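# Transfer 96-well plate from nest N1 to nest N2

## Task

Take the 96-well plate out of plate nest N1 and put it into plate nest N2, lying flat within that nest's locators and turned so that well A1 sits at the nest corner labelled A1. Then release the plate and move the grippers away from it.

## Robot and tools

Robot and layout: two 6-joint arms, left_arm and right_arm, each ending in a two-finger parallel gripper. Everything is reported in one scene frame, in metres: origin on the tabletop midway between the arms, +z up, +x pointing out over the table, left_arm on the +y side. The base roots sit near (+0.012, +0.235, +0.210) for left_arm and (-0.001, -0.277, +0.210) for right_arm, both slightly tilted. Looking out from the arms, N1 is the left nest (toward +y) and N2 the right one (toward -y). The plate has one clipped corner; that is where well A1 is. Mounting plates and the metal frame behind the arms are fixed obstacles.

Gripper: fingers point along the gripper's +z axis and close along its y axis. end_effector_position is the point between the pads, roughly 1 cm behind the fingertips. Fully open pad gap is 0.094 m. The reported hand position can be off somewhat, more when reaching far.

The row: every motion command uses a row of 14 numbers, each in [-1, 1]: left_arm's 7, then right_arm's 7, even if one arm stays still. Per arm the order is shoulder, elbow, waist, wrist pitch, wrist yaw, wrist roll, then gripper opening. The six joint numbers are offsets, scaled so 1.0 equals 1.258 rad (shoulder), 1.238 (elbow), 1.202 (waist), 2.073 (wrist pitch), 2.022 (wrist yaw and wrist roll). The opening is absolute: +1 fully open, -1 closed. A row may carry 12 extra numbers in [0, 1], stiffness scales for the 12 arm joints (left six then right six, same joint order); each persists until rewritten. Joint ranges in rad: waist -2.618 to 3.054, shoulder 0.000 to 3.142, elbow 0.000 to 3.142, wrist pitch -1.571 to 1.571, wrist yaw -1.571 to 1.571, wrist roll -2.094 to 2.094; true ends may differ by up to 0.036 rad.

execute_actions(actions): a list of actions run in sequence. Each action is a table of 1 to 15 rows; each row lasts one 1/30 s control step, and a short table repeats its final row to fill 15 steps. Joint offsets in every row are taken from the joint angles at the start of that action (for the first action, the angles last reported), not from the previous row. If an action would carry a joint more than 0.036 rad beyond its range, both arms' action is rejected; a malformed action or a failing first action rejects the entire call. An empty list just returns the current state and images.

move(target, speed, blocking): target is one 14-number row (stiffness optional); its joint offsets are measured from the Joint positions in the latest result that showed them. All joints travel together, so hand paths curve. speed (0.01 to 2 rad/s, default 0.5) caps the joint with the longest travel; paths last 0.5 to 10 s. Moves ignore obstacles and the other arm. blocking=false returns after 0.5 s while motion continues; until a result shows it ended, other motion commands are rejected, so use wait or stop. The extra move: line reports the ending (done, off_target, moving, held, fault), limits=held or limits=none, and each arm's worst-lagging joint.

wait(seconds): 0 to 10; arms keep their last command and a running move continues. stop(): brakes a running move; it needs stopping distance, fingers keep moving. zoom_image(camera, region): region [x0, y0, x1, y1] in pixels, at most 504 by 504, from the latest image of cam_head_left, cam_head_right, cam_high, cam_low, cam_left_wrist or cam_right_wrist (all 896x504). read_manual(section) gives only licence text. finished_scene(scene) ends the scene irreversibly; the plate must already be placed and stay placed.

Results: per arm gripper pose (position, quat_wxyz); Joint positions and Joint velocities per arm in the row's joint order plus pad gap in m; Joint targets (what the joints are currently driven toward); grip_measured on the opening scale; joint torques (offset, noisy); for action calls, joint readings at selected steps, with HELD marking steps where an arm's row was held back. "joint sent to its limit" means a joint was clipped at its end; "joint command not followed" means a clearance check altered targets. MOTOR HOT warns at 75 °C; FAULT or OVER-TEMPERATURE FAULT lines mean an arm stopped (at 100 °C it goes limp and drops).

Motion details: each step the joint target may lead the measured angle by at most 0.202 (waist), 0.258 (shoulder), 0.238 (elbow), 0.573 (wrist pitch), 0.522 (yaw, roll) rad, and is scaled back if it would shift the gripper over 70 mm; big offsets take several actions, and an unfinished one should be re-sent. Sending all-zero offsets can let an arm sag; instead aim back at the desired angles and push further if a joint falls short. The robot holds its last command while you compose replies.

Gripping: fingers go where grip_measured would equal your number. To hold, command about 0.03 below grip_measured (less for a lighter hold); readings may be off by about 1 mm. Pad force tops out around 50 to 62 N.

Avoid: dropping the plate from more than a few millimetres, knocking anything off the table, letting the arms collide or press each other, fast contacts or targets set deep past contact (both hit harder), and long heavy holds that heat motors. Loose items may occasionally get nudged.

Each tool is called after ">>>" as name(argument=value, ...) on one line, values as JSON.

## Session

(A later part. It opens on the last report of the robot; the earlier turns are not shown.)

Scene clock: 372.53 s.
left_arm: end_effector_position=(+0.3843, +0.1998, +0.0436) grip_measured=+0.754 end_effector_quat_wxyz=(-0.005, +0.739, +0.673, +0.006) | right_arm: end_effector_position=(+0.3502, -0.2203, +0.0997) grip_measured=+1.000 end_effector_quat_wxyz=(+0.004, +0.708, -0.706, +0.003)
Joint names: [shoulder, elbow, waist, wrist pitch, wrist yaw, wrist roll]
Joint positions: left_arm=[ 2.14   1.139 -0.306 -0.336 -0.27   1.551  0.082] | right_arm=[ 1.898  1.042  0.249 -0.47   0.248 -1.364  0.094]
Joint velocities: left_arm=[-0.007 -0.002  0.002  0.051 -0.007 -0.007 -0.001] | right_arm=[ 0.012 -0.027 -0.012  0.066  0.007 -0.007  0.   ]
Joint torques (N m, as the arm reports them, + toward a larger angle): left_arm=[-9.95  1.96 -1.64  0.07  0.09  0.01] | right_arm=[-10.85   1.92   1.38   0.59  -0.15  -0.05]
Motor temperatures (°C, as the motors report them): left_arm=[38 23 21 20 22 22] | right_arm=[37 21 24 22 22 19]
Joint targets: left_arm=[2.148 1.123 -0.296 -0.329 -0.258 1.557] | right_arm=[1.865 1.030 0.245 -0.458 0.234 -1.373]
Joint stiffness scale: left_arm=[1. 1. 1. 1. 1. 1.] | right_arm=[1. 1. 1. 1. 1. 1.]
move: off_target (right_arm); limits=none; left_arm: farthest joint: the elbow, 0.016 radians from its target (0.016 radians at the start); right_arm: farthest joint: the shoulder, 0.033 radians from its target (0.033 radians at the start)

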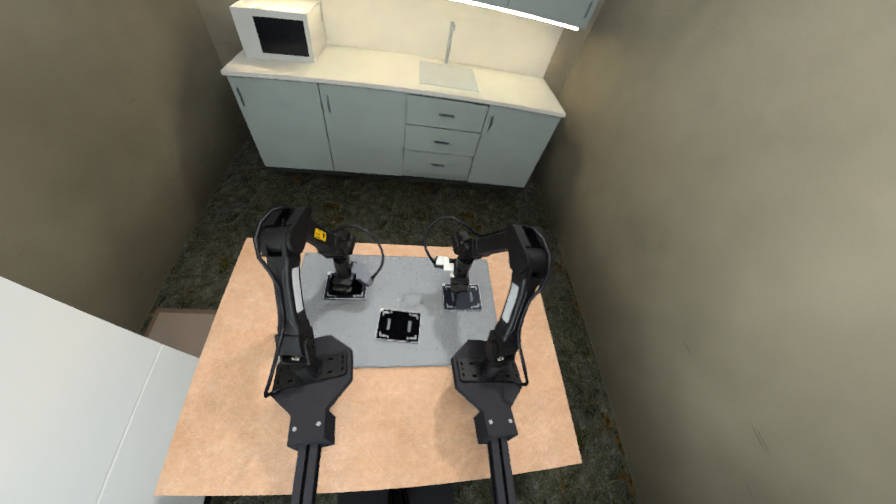

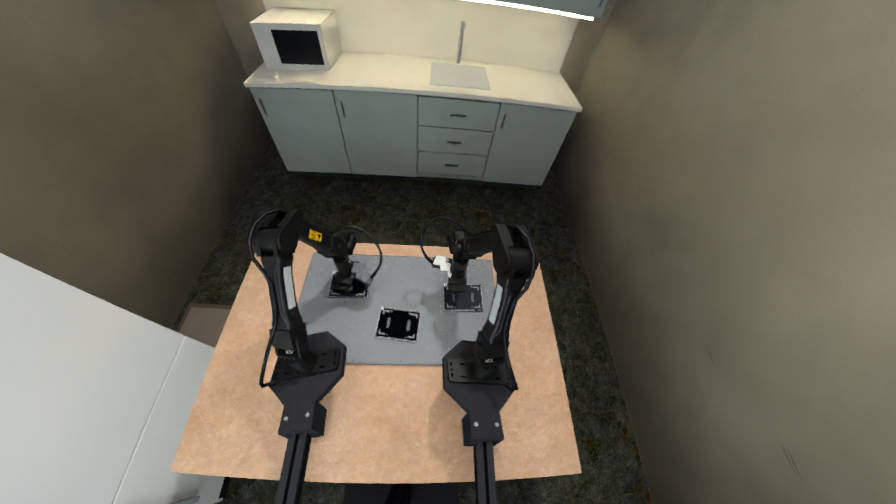

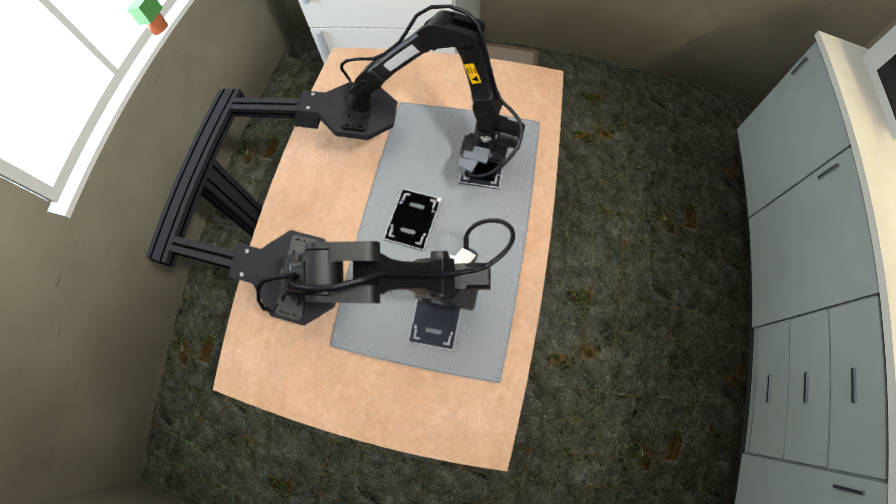

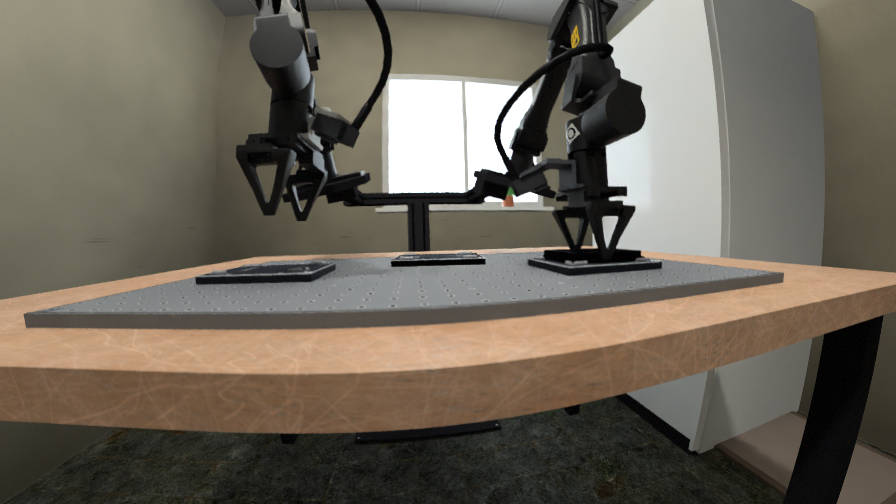

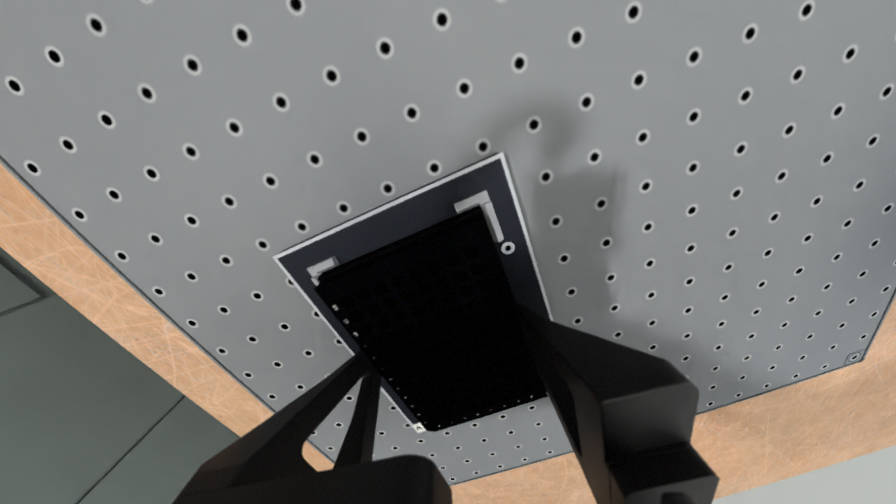

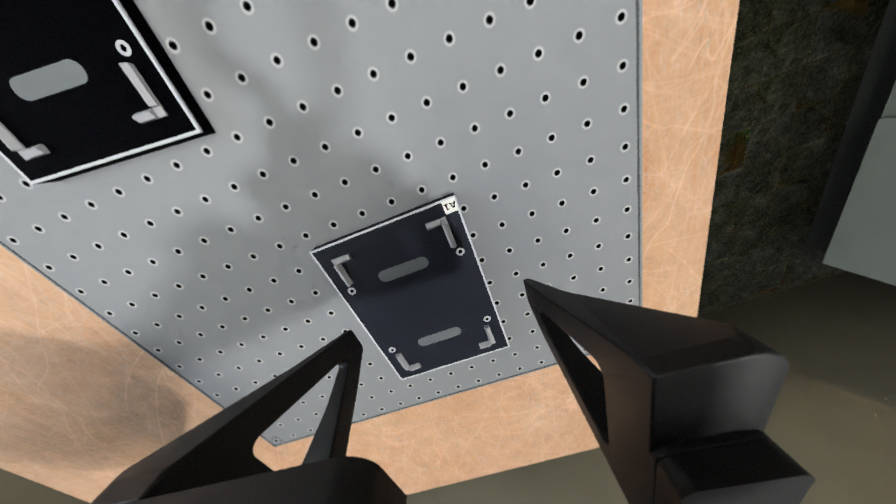

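>>> move(target=[-0.016,-0.013,0.0083,0.003,0.006,0.003,0.715, -0.0262,-0.0097,-0.0033,0.0058,-0.0069,-0.0045,1], speed=0.05)

>>> move(target=[-0.0914,-0.0153,-0.0283,-0.0444,-0.0025,-0.0138,0.715, -0.0262,-0.0097,-0.0033,0.0058,-0.0069,-0.0045,1], speed=0.06)

>>> zoom_image(camera="cam_low", region=[500, 180, 700, 285])

Scene clock: 387.37 s.
left_arm: end_effector_position=(+0.3843, +0.1998, +0.0436) grip_measured=+0.754 end_effector_quat_wxyz=(-0.005, +0.739, +0.673, +0.006) | right_arm: end_effector_position=(+0.3503, -0.2203, +0.0997) grip_measured=+1.000 end_effector_quat_wxyz=(+0.004, +0.708, -0.706, +0.003)
Joint names: [shoulder, elbow, waist, wrist pitch, wrist yaw, wrist roll]
Joint positions: left_arm=[ 2.14   1.139 -0.306 -0.336 -0.27   1.551  0.082] | right_arm=[ 1.898  1.042  0.249 -0.47   0.248 -1.365  0.094]
Joint velocities: left_arm=[ 0.002 -0.007  0.007 -0.022 -0.022  0.007 -0.   ] | right_arm=[ 0.012  0.022 -0.002  0.007 -0.095  0.051  0.   ]
Joint torques (N m, as the arm reports them, + toward a larger angle): left_arm=[-12.2    1.96  -1.64   0.06   0.09   0.01] | right_arm=[-10.88   1.9    1.4    0.6   -0.15  -0.07]
Motor temperatures (°C, as the motors report them): left_arm=[38 23 21 20 22 22] | right_arm=[38 21 24 22 22 19]
Joint targets: left_arm=[2.120 1.123 -0.296 -0.330 -0.258 1.557] | right_arm=[1.865 1.030 0.245 -0.458 0.234 -1.374]
Joint stiffness scale: left_arm=[1. 1. 1. 1. 1. 1.] | right_arm=[1. 1. 1. 1. 1. 1.]
move: off_target (right_arm); limits=none; left_arm: farthest joint: the shoulder, 0.020 radians from its target (0.020 radians at the start); right_arm: farthest joint: the shoulder, 0.033 radians from its target (0.033 radians at the start)

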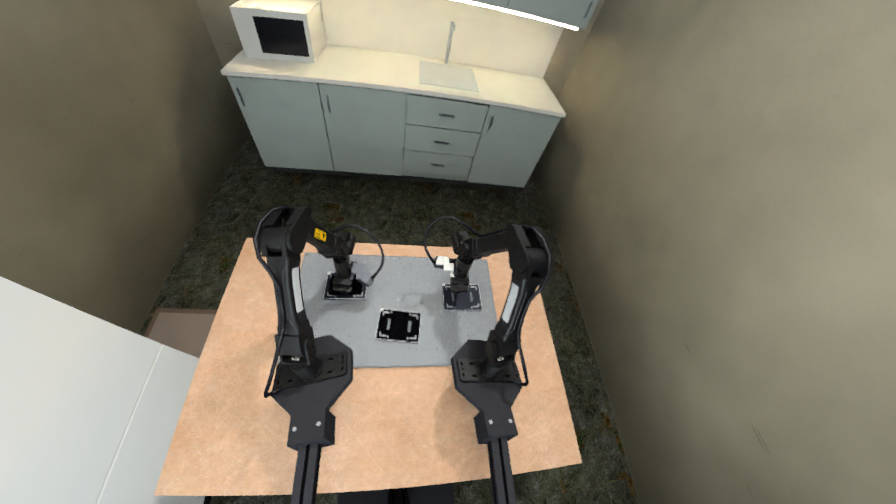

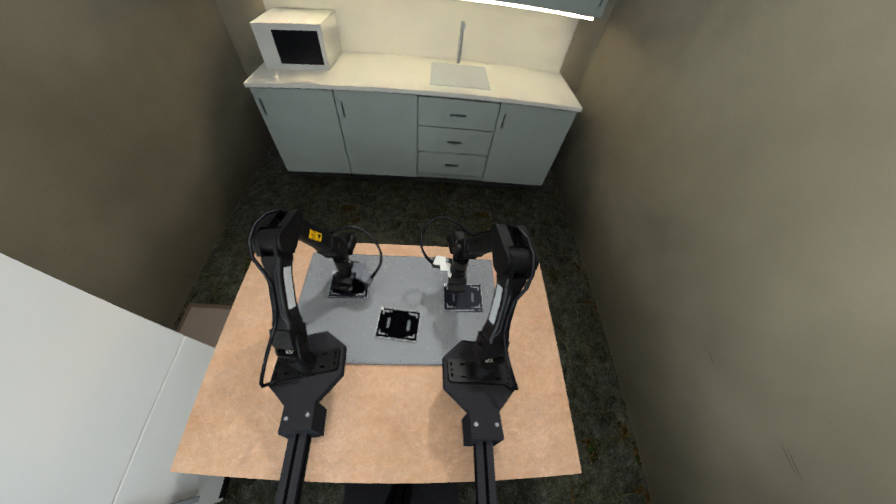

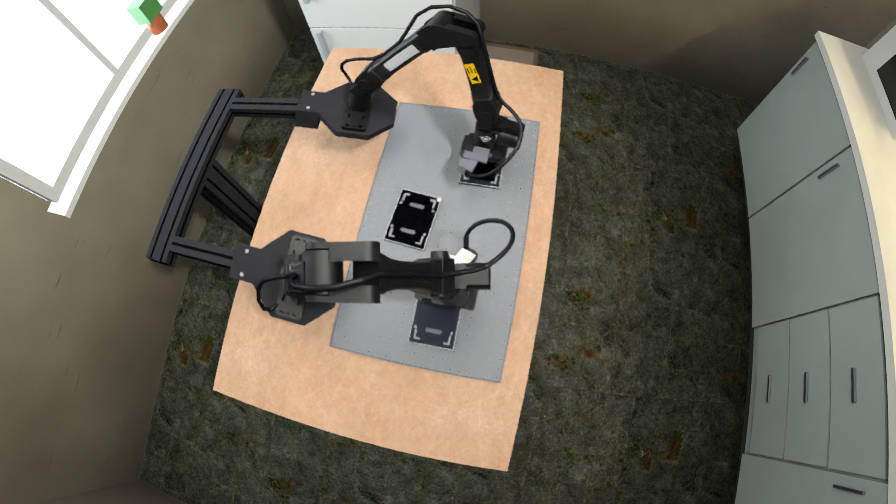

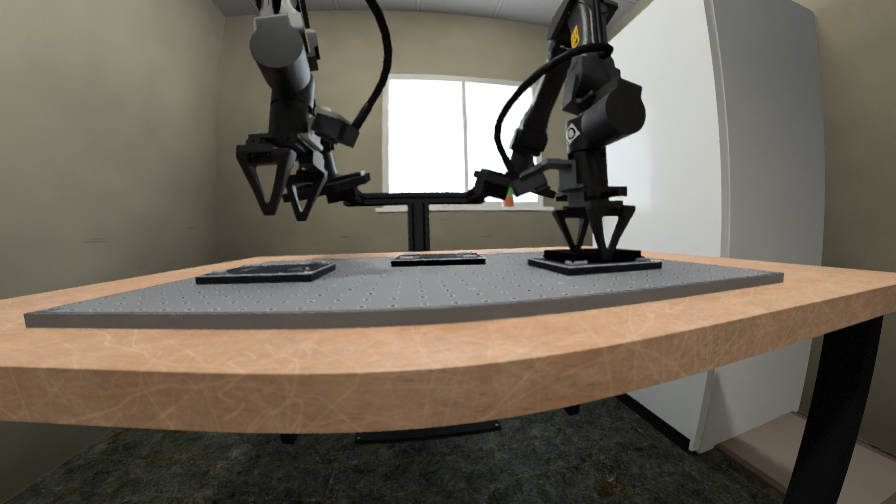

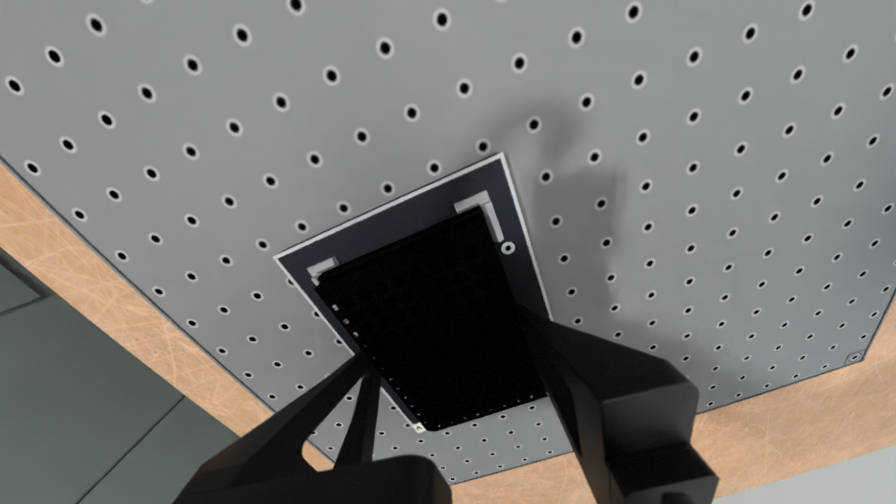

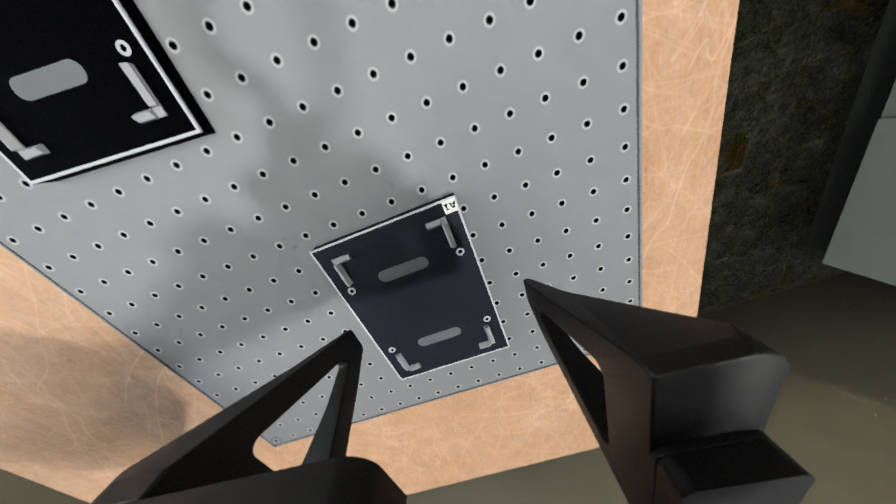

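Scene clock: 389.73 s.
left_arm: end_effector_position=(+0.3905, +0.2001, +0.0735) grip_measured=+0.754 end_effector_quat_wxyz=(+0.004, +0.736, +0.677, +0.012) | right_arm: end_effector_position=(+0.3504, -0.2203, +0.0997) grip_measured=+1.000 end_effector_quat_wxyz=(+0.004, +0.708, -0.706, +0.003)
Joint names: [shoulder, elbow, waist, wrist pitch, wrist yaw, wrist roll]
Joint positions: left_arm=[ 2.051  1.139 -0.322 -0.407 -0.27   1.529  0.082] | right_arm=[ 1.898  1.042  0.249 -0.469  0.248 -1.365  0.094]
Joint velocities: left_arm=[ 0.002  0.002 -0.007 -0.007  0.081 -0.081 -0.   ] | right_arm=[ 0.007 -0.002 -0.007 -0.051 -0.037 -0.037  0.   ]
Joint torques (N m, as the arm reports them, + toward a larger angle): left_arm=[-12.47   2.15  -3.86  -0.14  -0.09  -0.09] | right_arm=[-10.87   1.89   1.41   0.59  -0.15  -0.06]
Motor temperatures (°C, as the motors report them): left_arm=[39 23 21 20 22 22] | right_arm=[37 21 24 22 22 19]
Joint targets: left_arm=[2.025 1.120 -0.340 -0.428 -0.275 1.523] | right_arm=[1.865 1.030 0.245 -0.458 0.234 -1.374]
Joint stiffness scale: left_arm=[1. 1. 1. 1. 1. 1.] | right_arm=[1. 1. 1. 1. 1. 1.]
move: off_target (left_arm, right_arm); limits=none; left_arm: farthest joint: the shoulder, 0.026 radians from its target (0.115 radians at the start); right_arm: farthest joint: the shoulder, 0.033 radians from its target (0.033 radians at the start)

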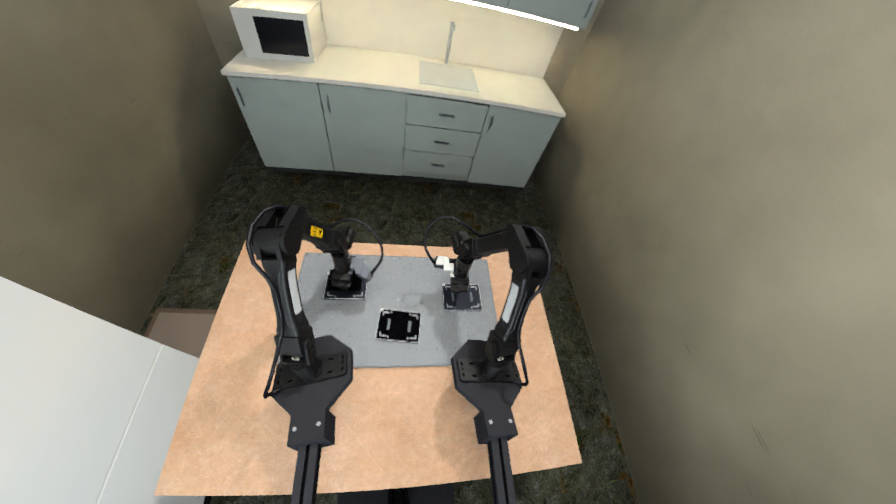

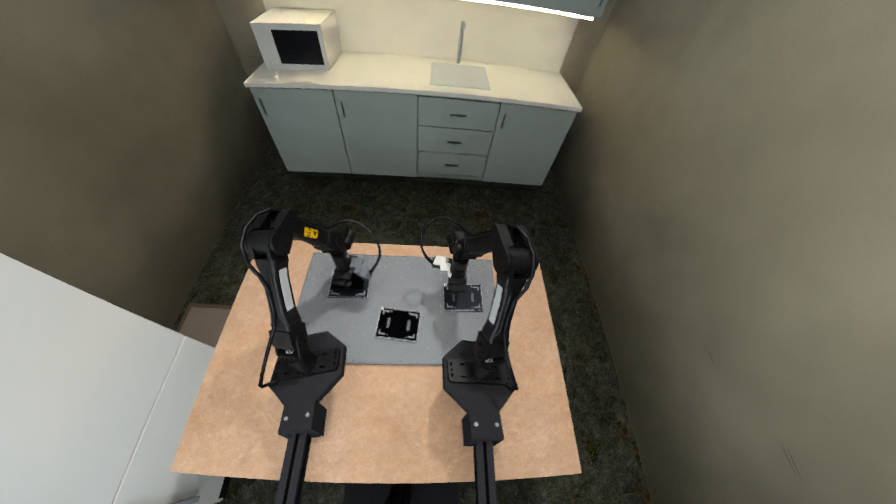

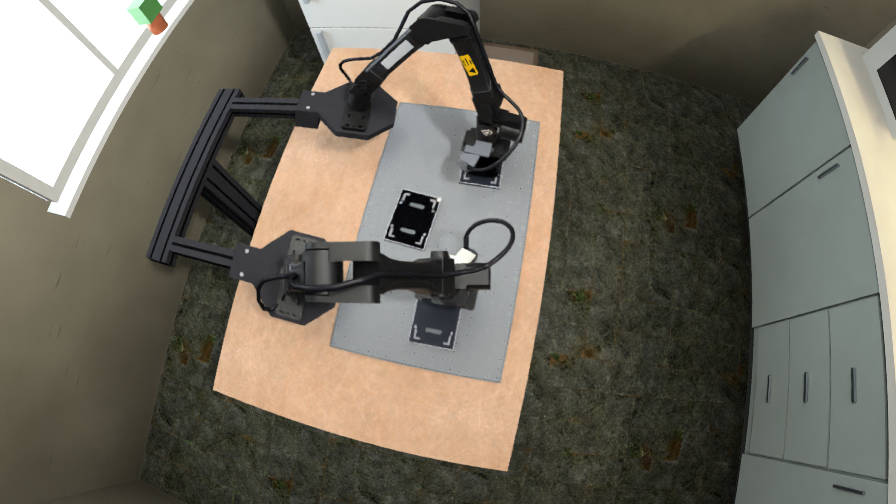

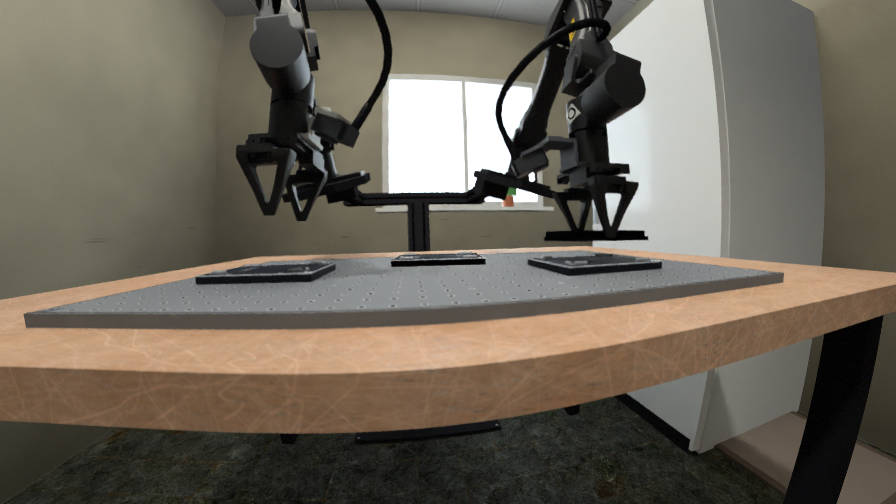

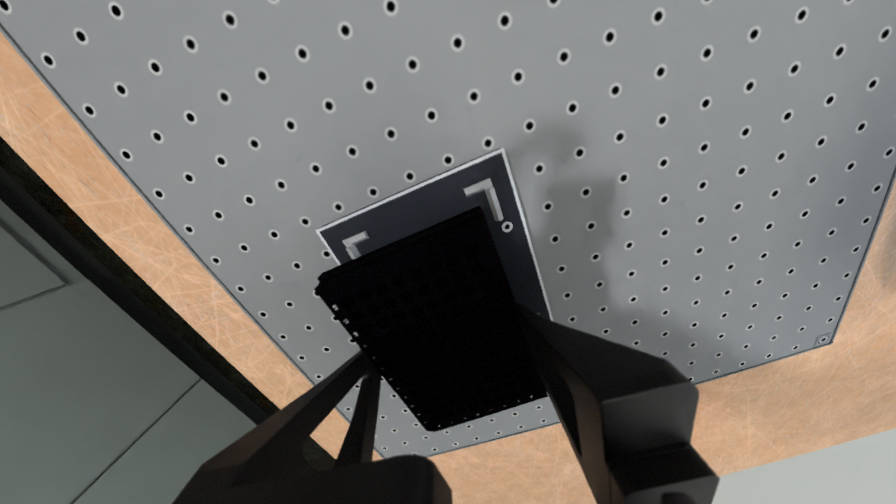

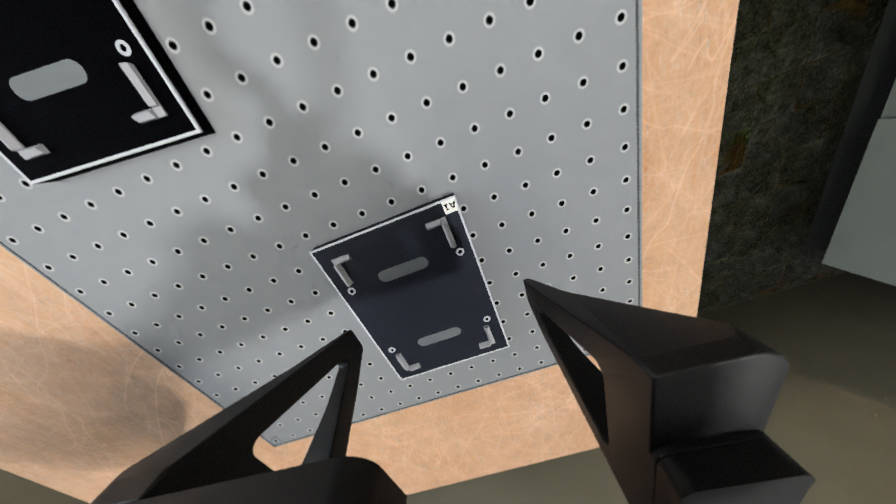

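Region (500, 180, 700, 285) of cam_low's 896x504 image, scaled by 2.520, with more detail than that image has; it fills the top 265 rows of this view, and the rest is white.

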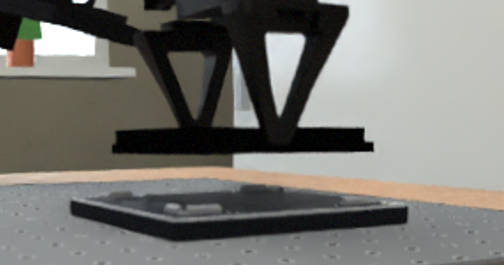

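>>> zoom_image(camera="cam_right_wrist", region=[280, 150, 560, 400])

Region (280, 150, 560, 400) of cam_right_wrist's 896x504 image, scaled by 1.800, with more detail than that image has; it fills the top 450 rows of this view, and the rest is white.

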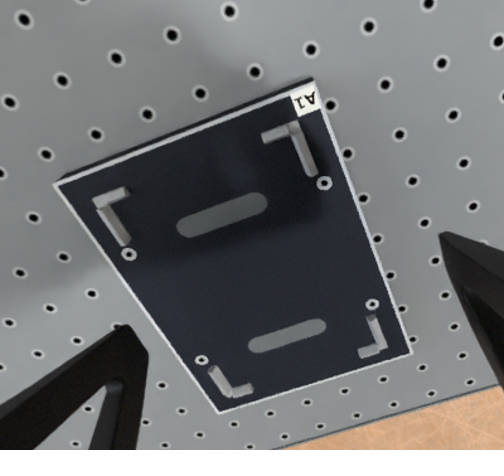

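>>> move(target=[0.3235,0.4305,-0.4493,-0.1413,-0.0376,-0.3145,0.715, -0.12,0.0,-0.62,0.0,0.0,0.22,1], speed=0.4)

Scene clock: 474.17 s.
left_arm: end_effector_position=(+0.3715, -0.0315, +0.0796) grip_measured=+0.754 end_effector_quat_wxyz=(+0.005, +0.708, +0.706, +0.002) | right_arm: end_effector_position=(+0.3032, -0.4930, +0.1092) grip_measured=+1.000 end_effector_quat_wxyz=(-0.069, -0.207, +0.971, -0.096)
Joint names: [shoulder, elbow, waist, wrist pitch, wrist yaw, wrist roll]
Joint positions: left_arm=[ 2.455  1.644 -0.852 -0.685 -0.34   0.9    0.082] | right_arm=[ 1.777  1.042 -0.493 -0.469  0.249 -0.931  0.094]
Joint velocities: left_arm=[-0.002 -0.012 -0.002 -0.051 -0.051 -0.007  0.   ] | right_arm=[-0.017  0.007 -0.007  0.037  0.022 -0.022  0.   ]
Joint torques (N m, as the arm reports them, + toward a larger angle): left_arm=[-12.46   6.75  -4.89  -0.13  -0.1   -0.11] | right_arm=[-10.83   2.95  -0.25   0.52   0.11   0.14]
Motor temperatures (°C, as the motors report them): left_arm=[43 23 22 20 22 22] | right_arm=[39 21 24 22 22 19]
Joint targets: left_arm=[2.457 1.672 -0.862 -0.700 -0.346 0.893] | right_arm=[1.747 1.042 -0.496 -0.469 0.249 -0.920]
Joint stiffness scale: left_arm=[1. 1. 1. 1. 1. 1.] | right_arm=[1. 1. 1. 1. 1. 1.]
move: off_target (left_arm, right_arm); limits=none; left_arm: farthest joint: the elbow, 0.028 radians from its target (0.533 radians at the start); right_arm: farthest joint: the shoulder, 0.030 radians from its target (0.151 radians at the start)

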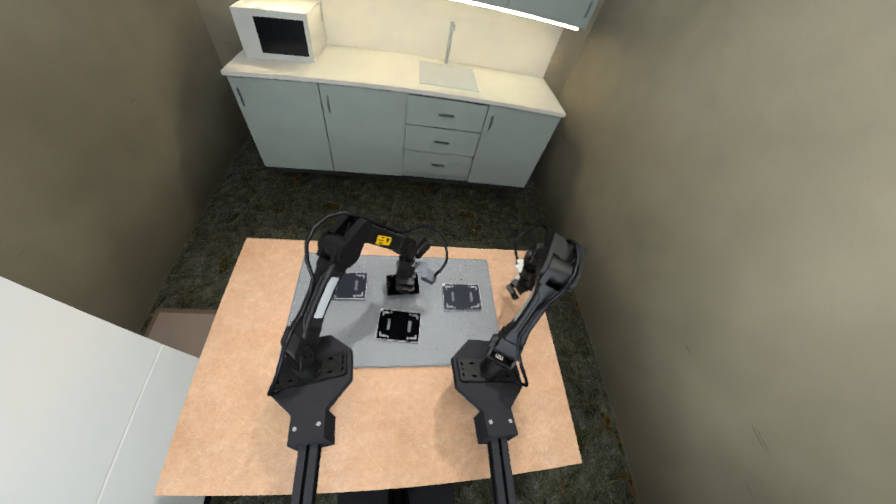

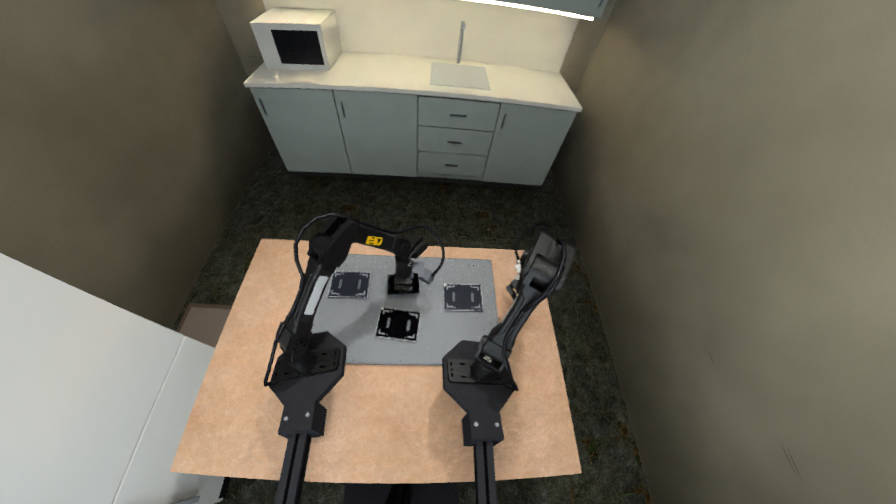

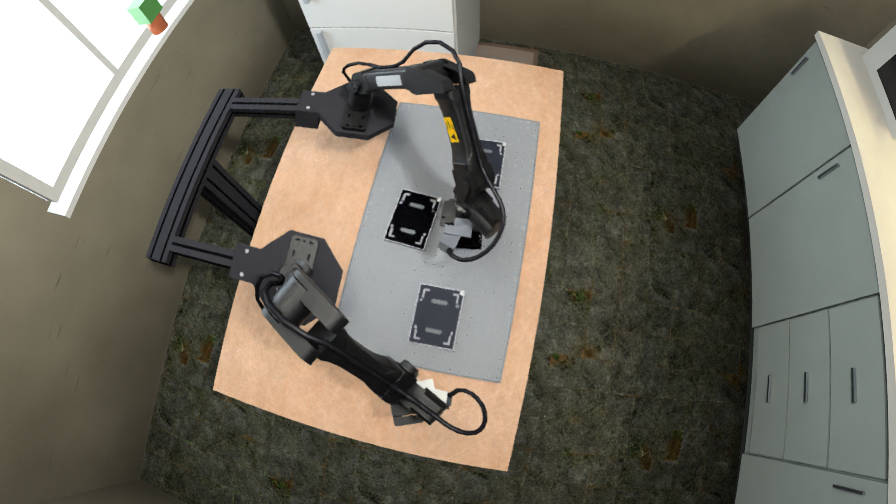

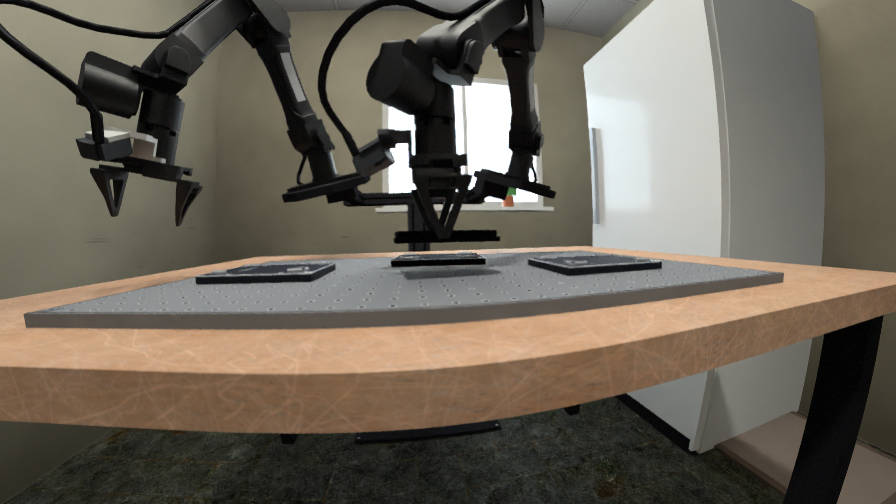

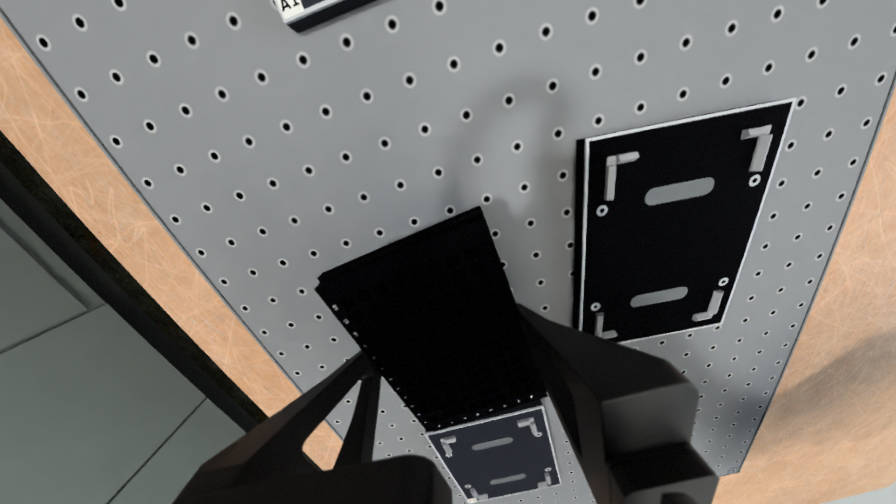

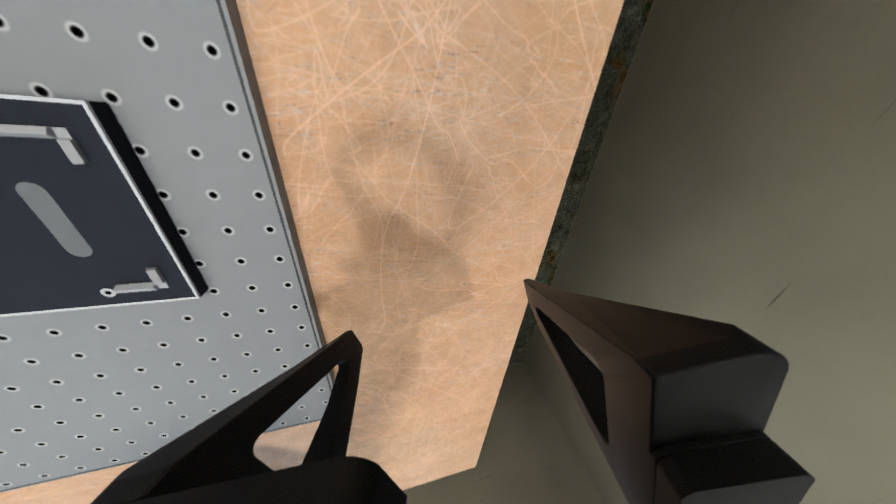

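>>> execute_actions(actions=[])

Scene clock: 495.37 s.
left_arm: end_effector_position=(+0.3714, -0.0315, +0.0796) grip_measured=+0.754 end_effector_quat_wxyz=(+0.004, +0.708, +0.706, +0.002) | right_arm: end_effector_position=(+0.3032, -0.4930, +0.1092) grip_measured=+1.000 end_effector_quat_wxyz=(-0.069, -0.207, +0.971, -0.096)
Joint names: [shoulder, elbow, waist, wrist pitch, wrist yaw, wrist roll]
Joint positions: left_arm=[ 2.455  1.644 -0.852 -0.685 -0.34   0.899  0.082] | right_arm=[ 1.777  1.042 -0.493 -0.469  0.249 -0.931  0.094]
Joint velocities: left_arm=[-0.012 -0.022  0.002 -0.081  0.007  0.007  0.001] | right_arm=[-0.012 -0.012 -0.012 -0.007 -0.051 -0.051  0.   ]
Joint torques (N m, as the arm reports them, + toward a larger angle): left_arm=[-12.46   6.74  -4.91  -0.14  -0.09  -0.09] | right_arm=[-10.86   2.96  -0.28   0.52   0.13   0.12]
Motor temperatures (°C, as the motors report them): left_arm=[43 25 22 20 22 22] | right_arm=[39 21 23 22 22 19]
Joint targets: left_arm=[2.457 1.672 -0.862 -0.700 -0.346 0.893] | right_arm=[1.747 1.042 -0.496 -0.469 0.249 -0.920]
Joint stiffness scale: left_arm=[1. 1. 1. 1. 1. 1.] | right_arm=[1. 1. 1. 1. 1. 1.]

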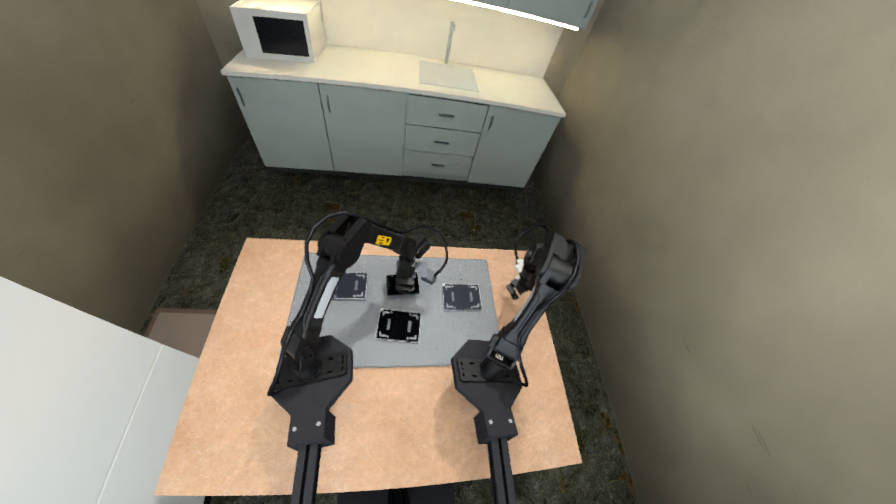

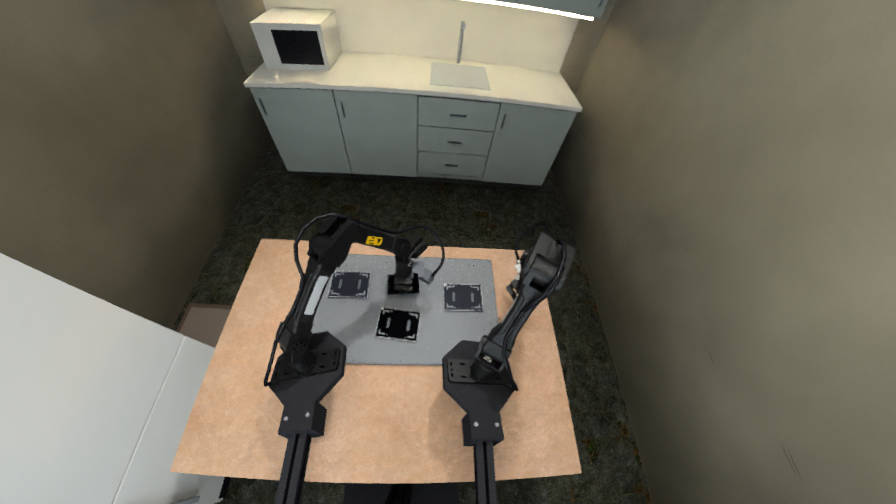

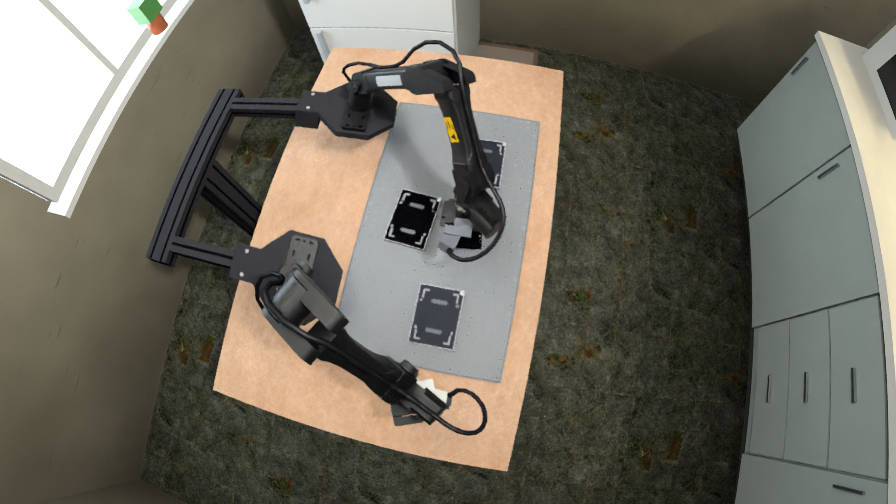

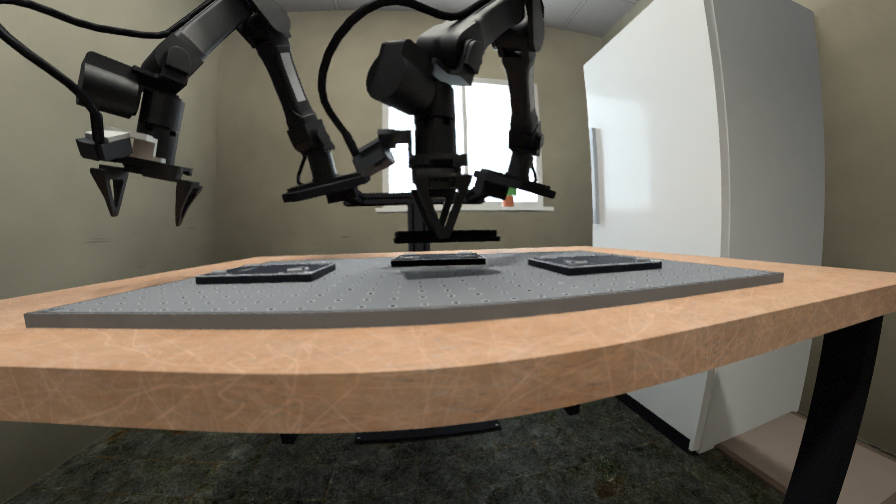

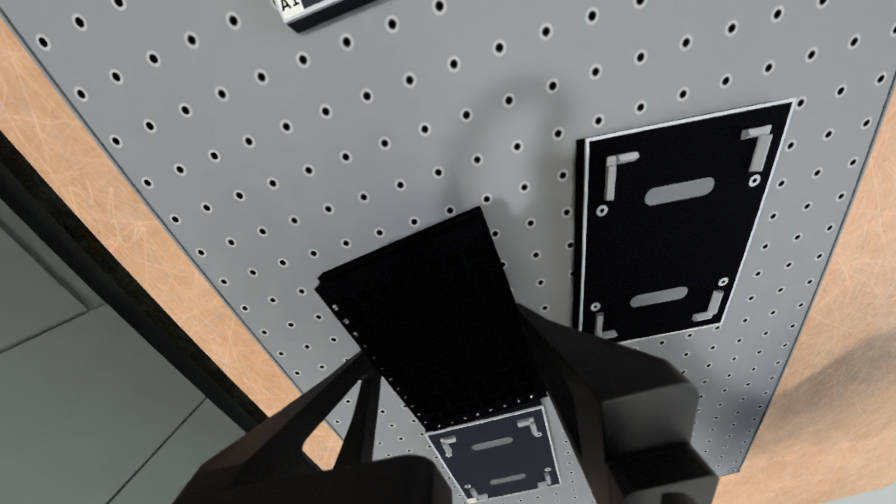

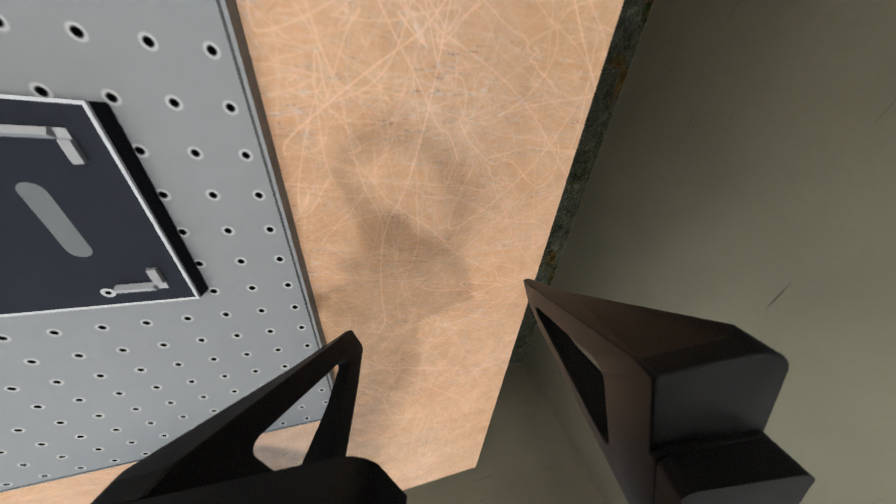

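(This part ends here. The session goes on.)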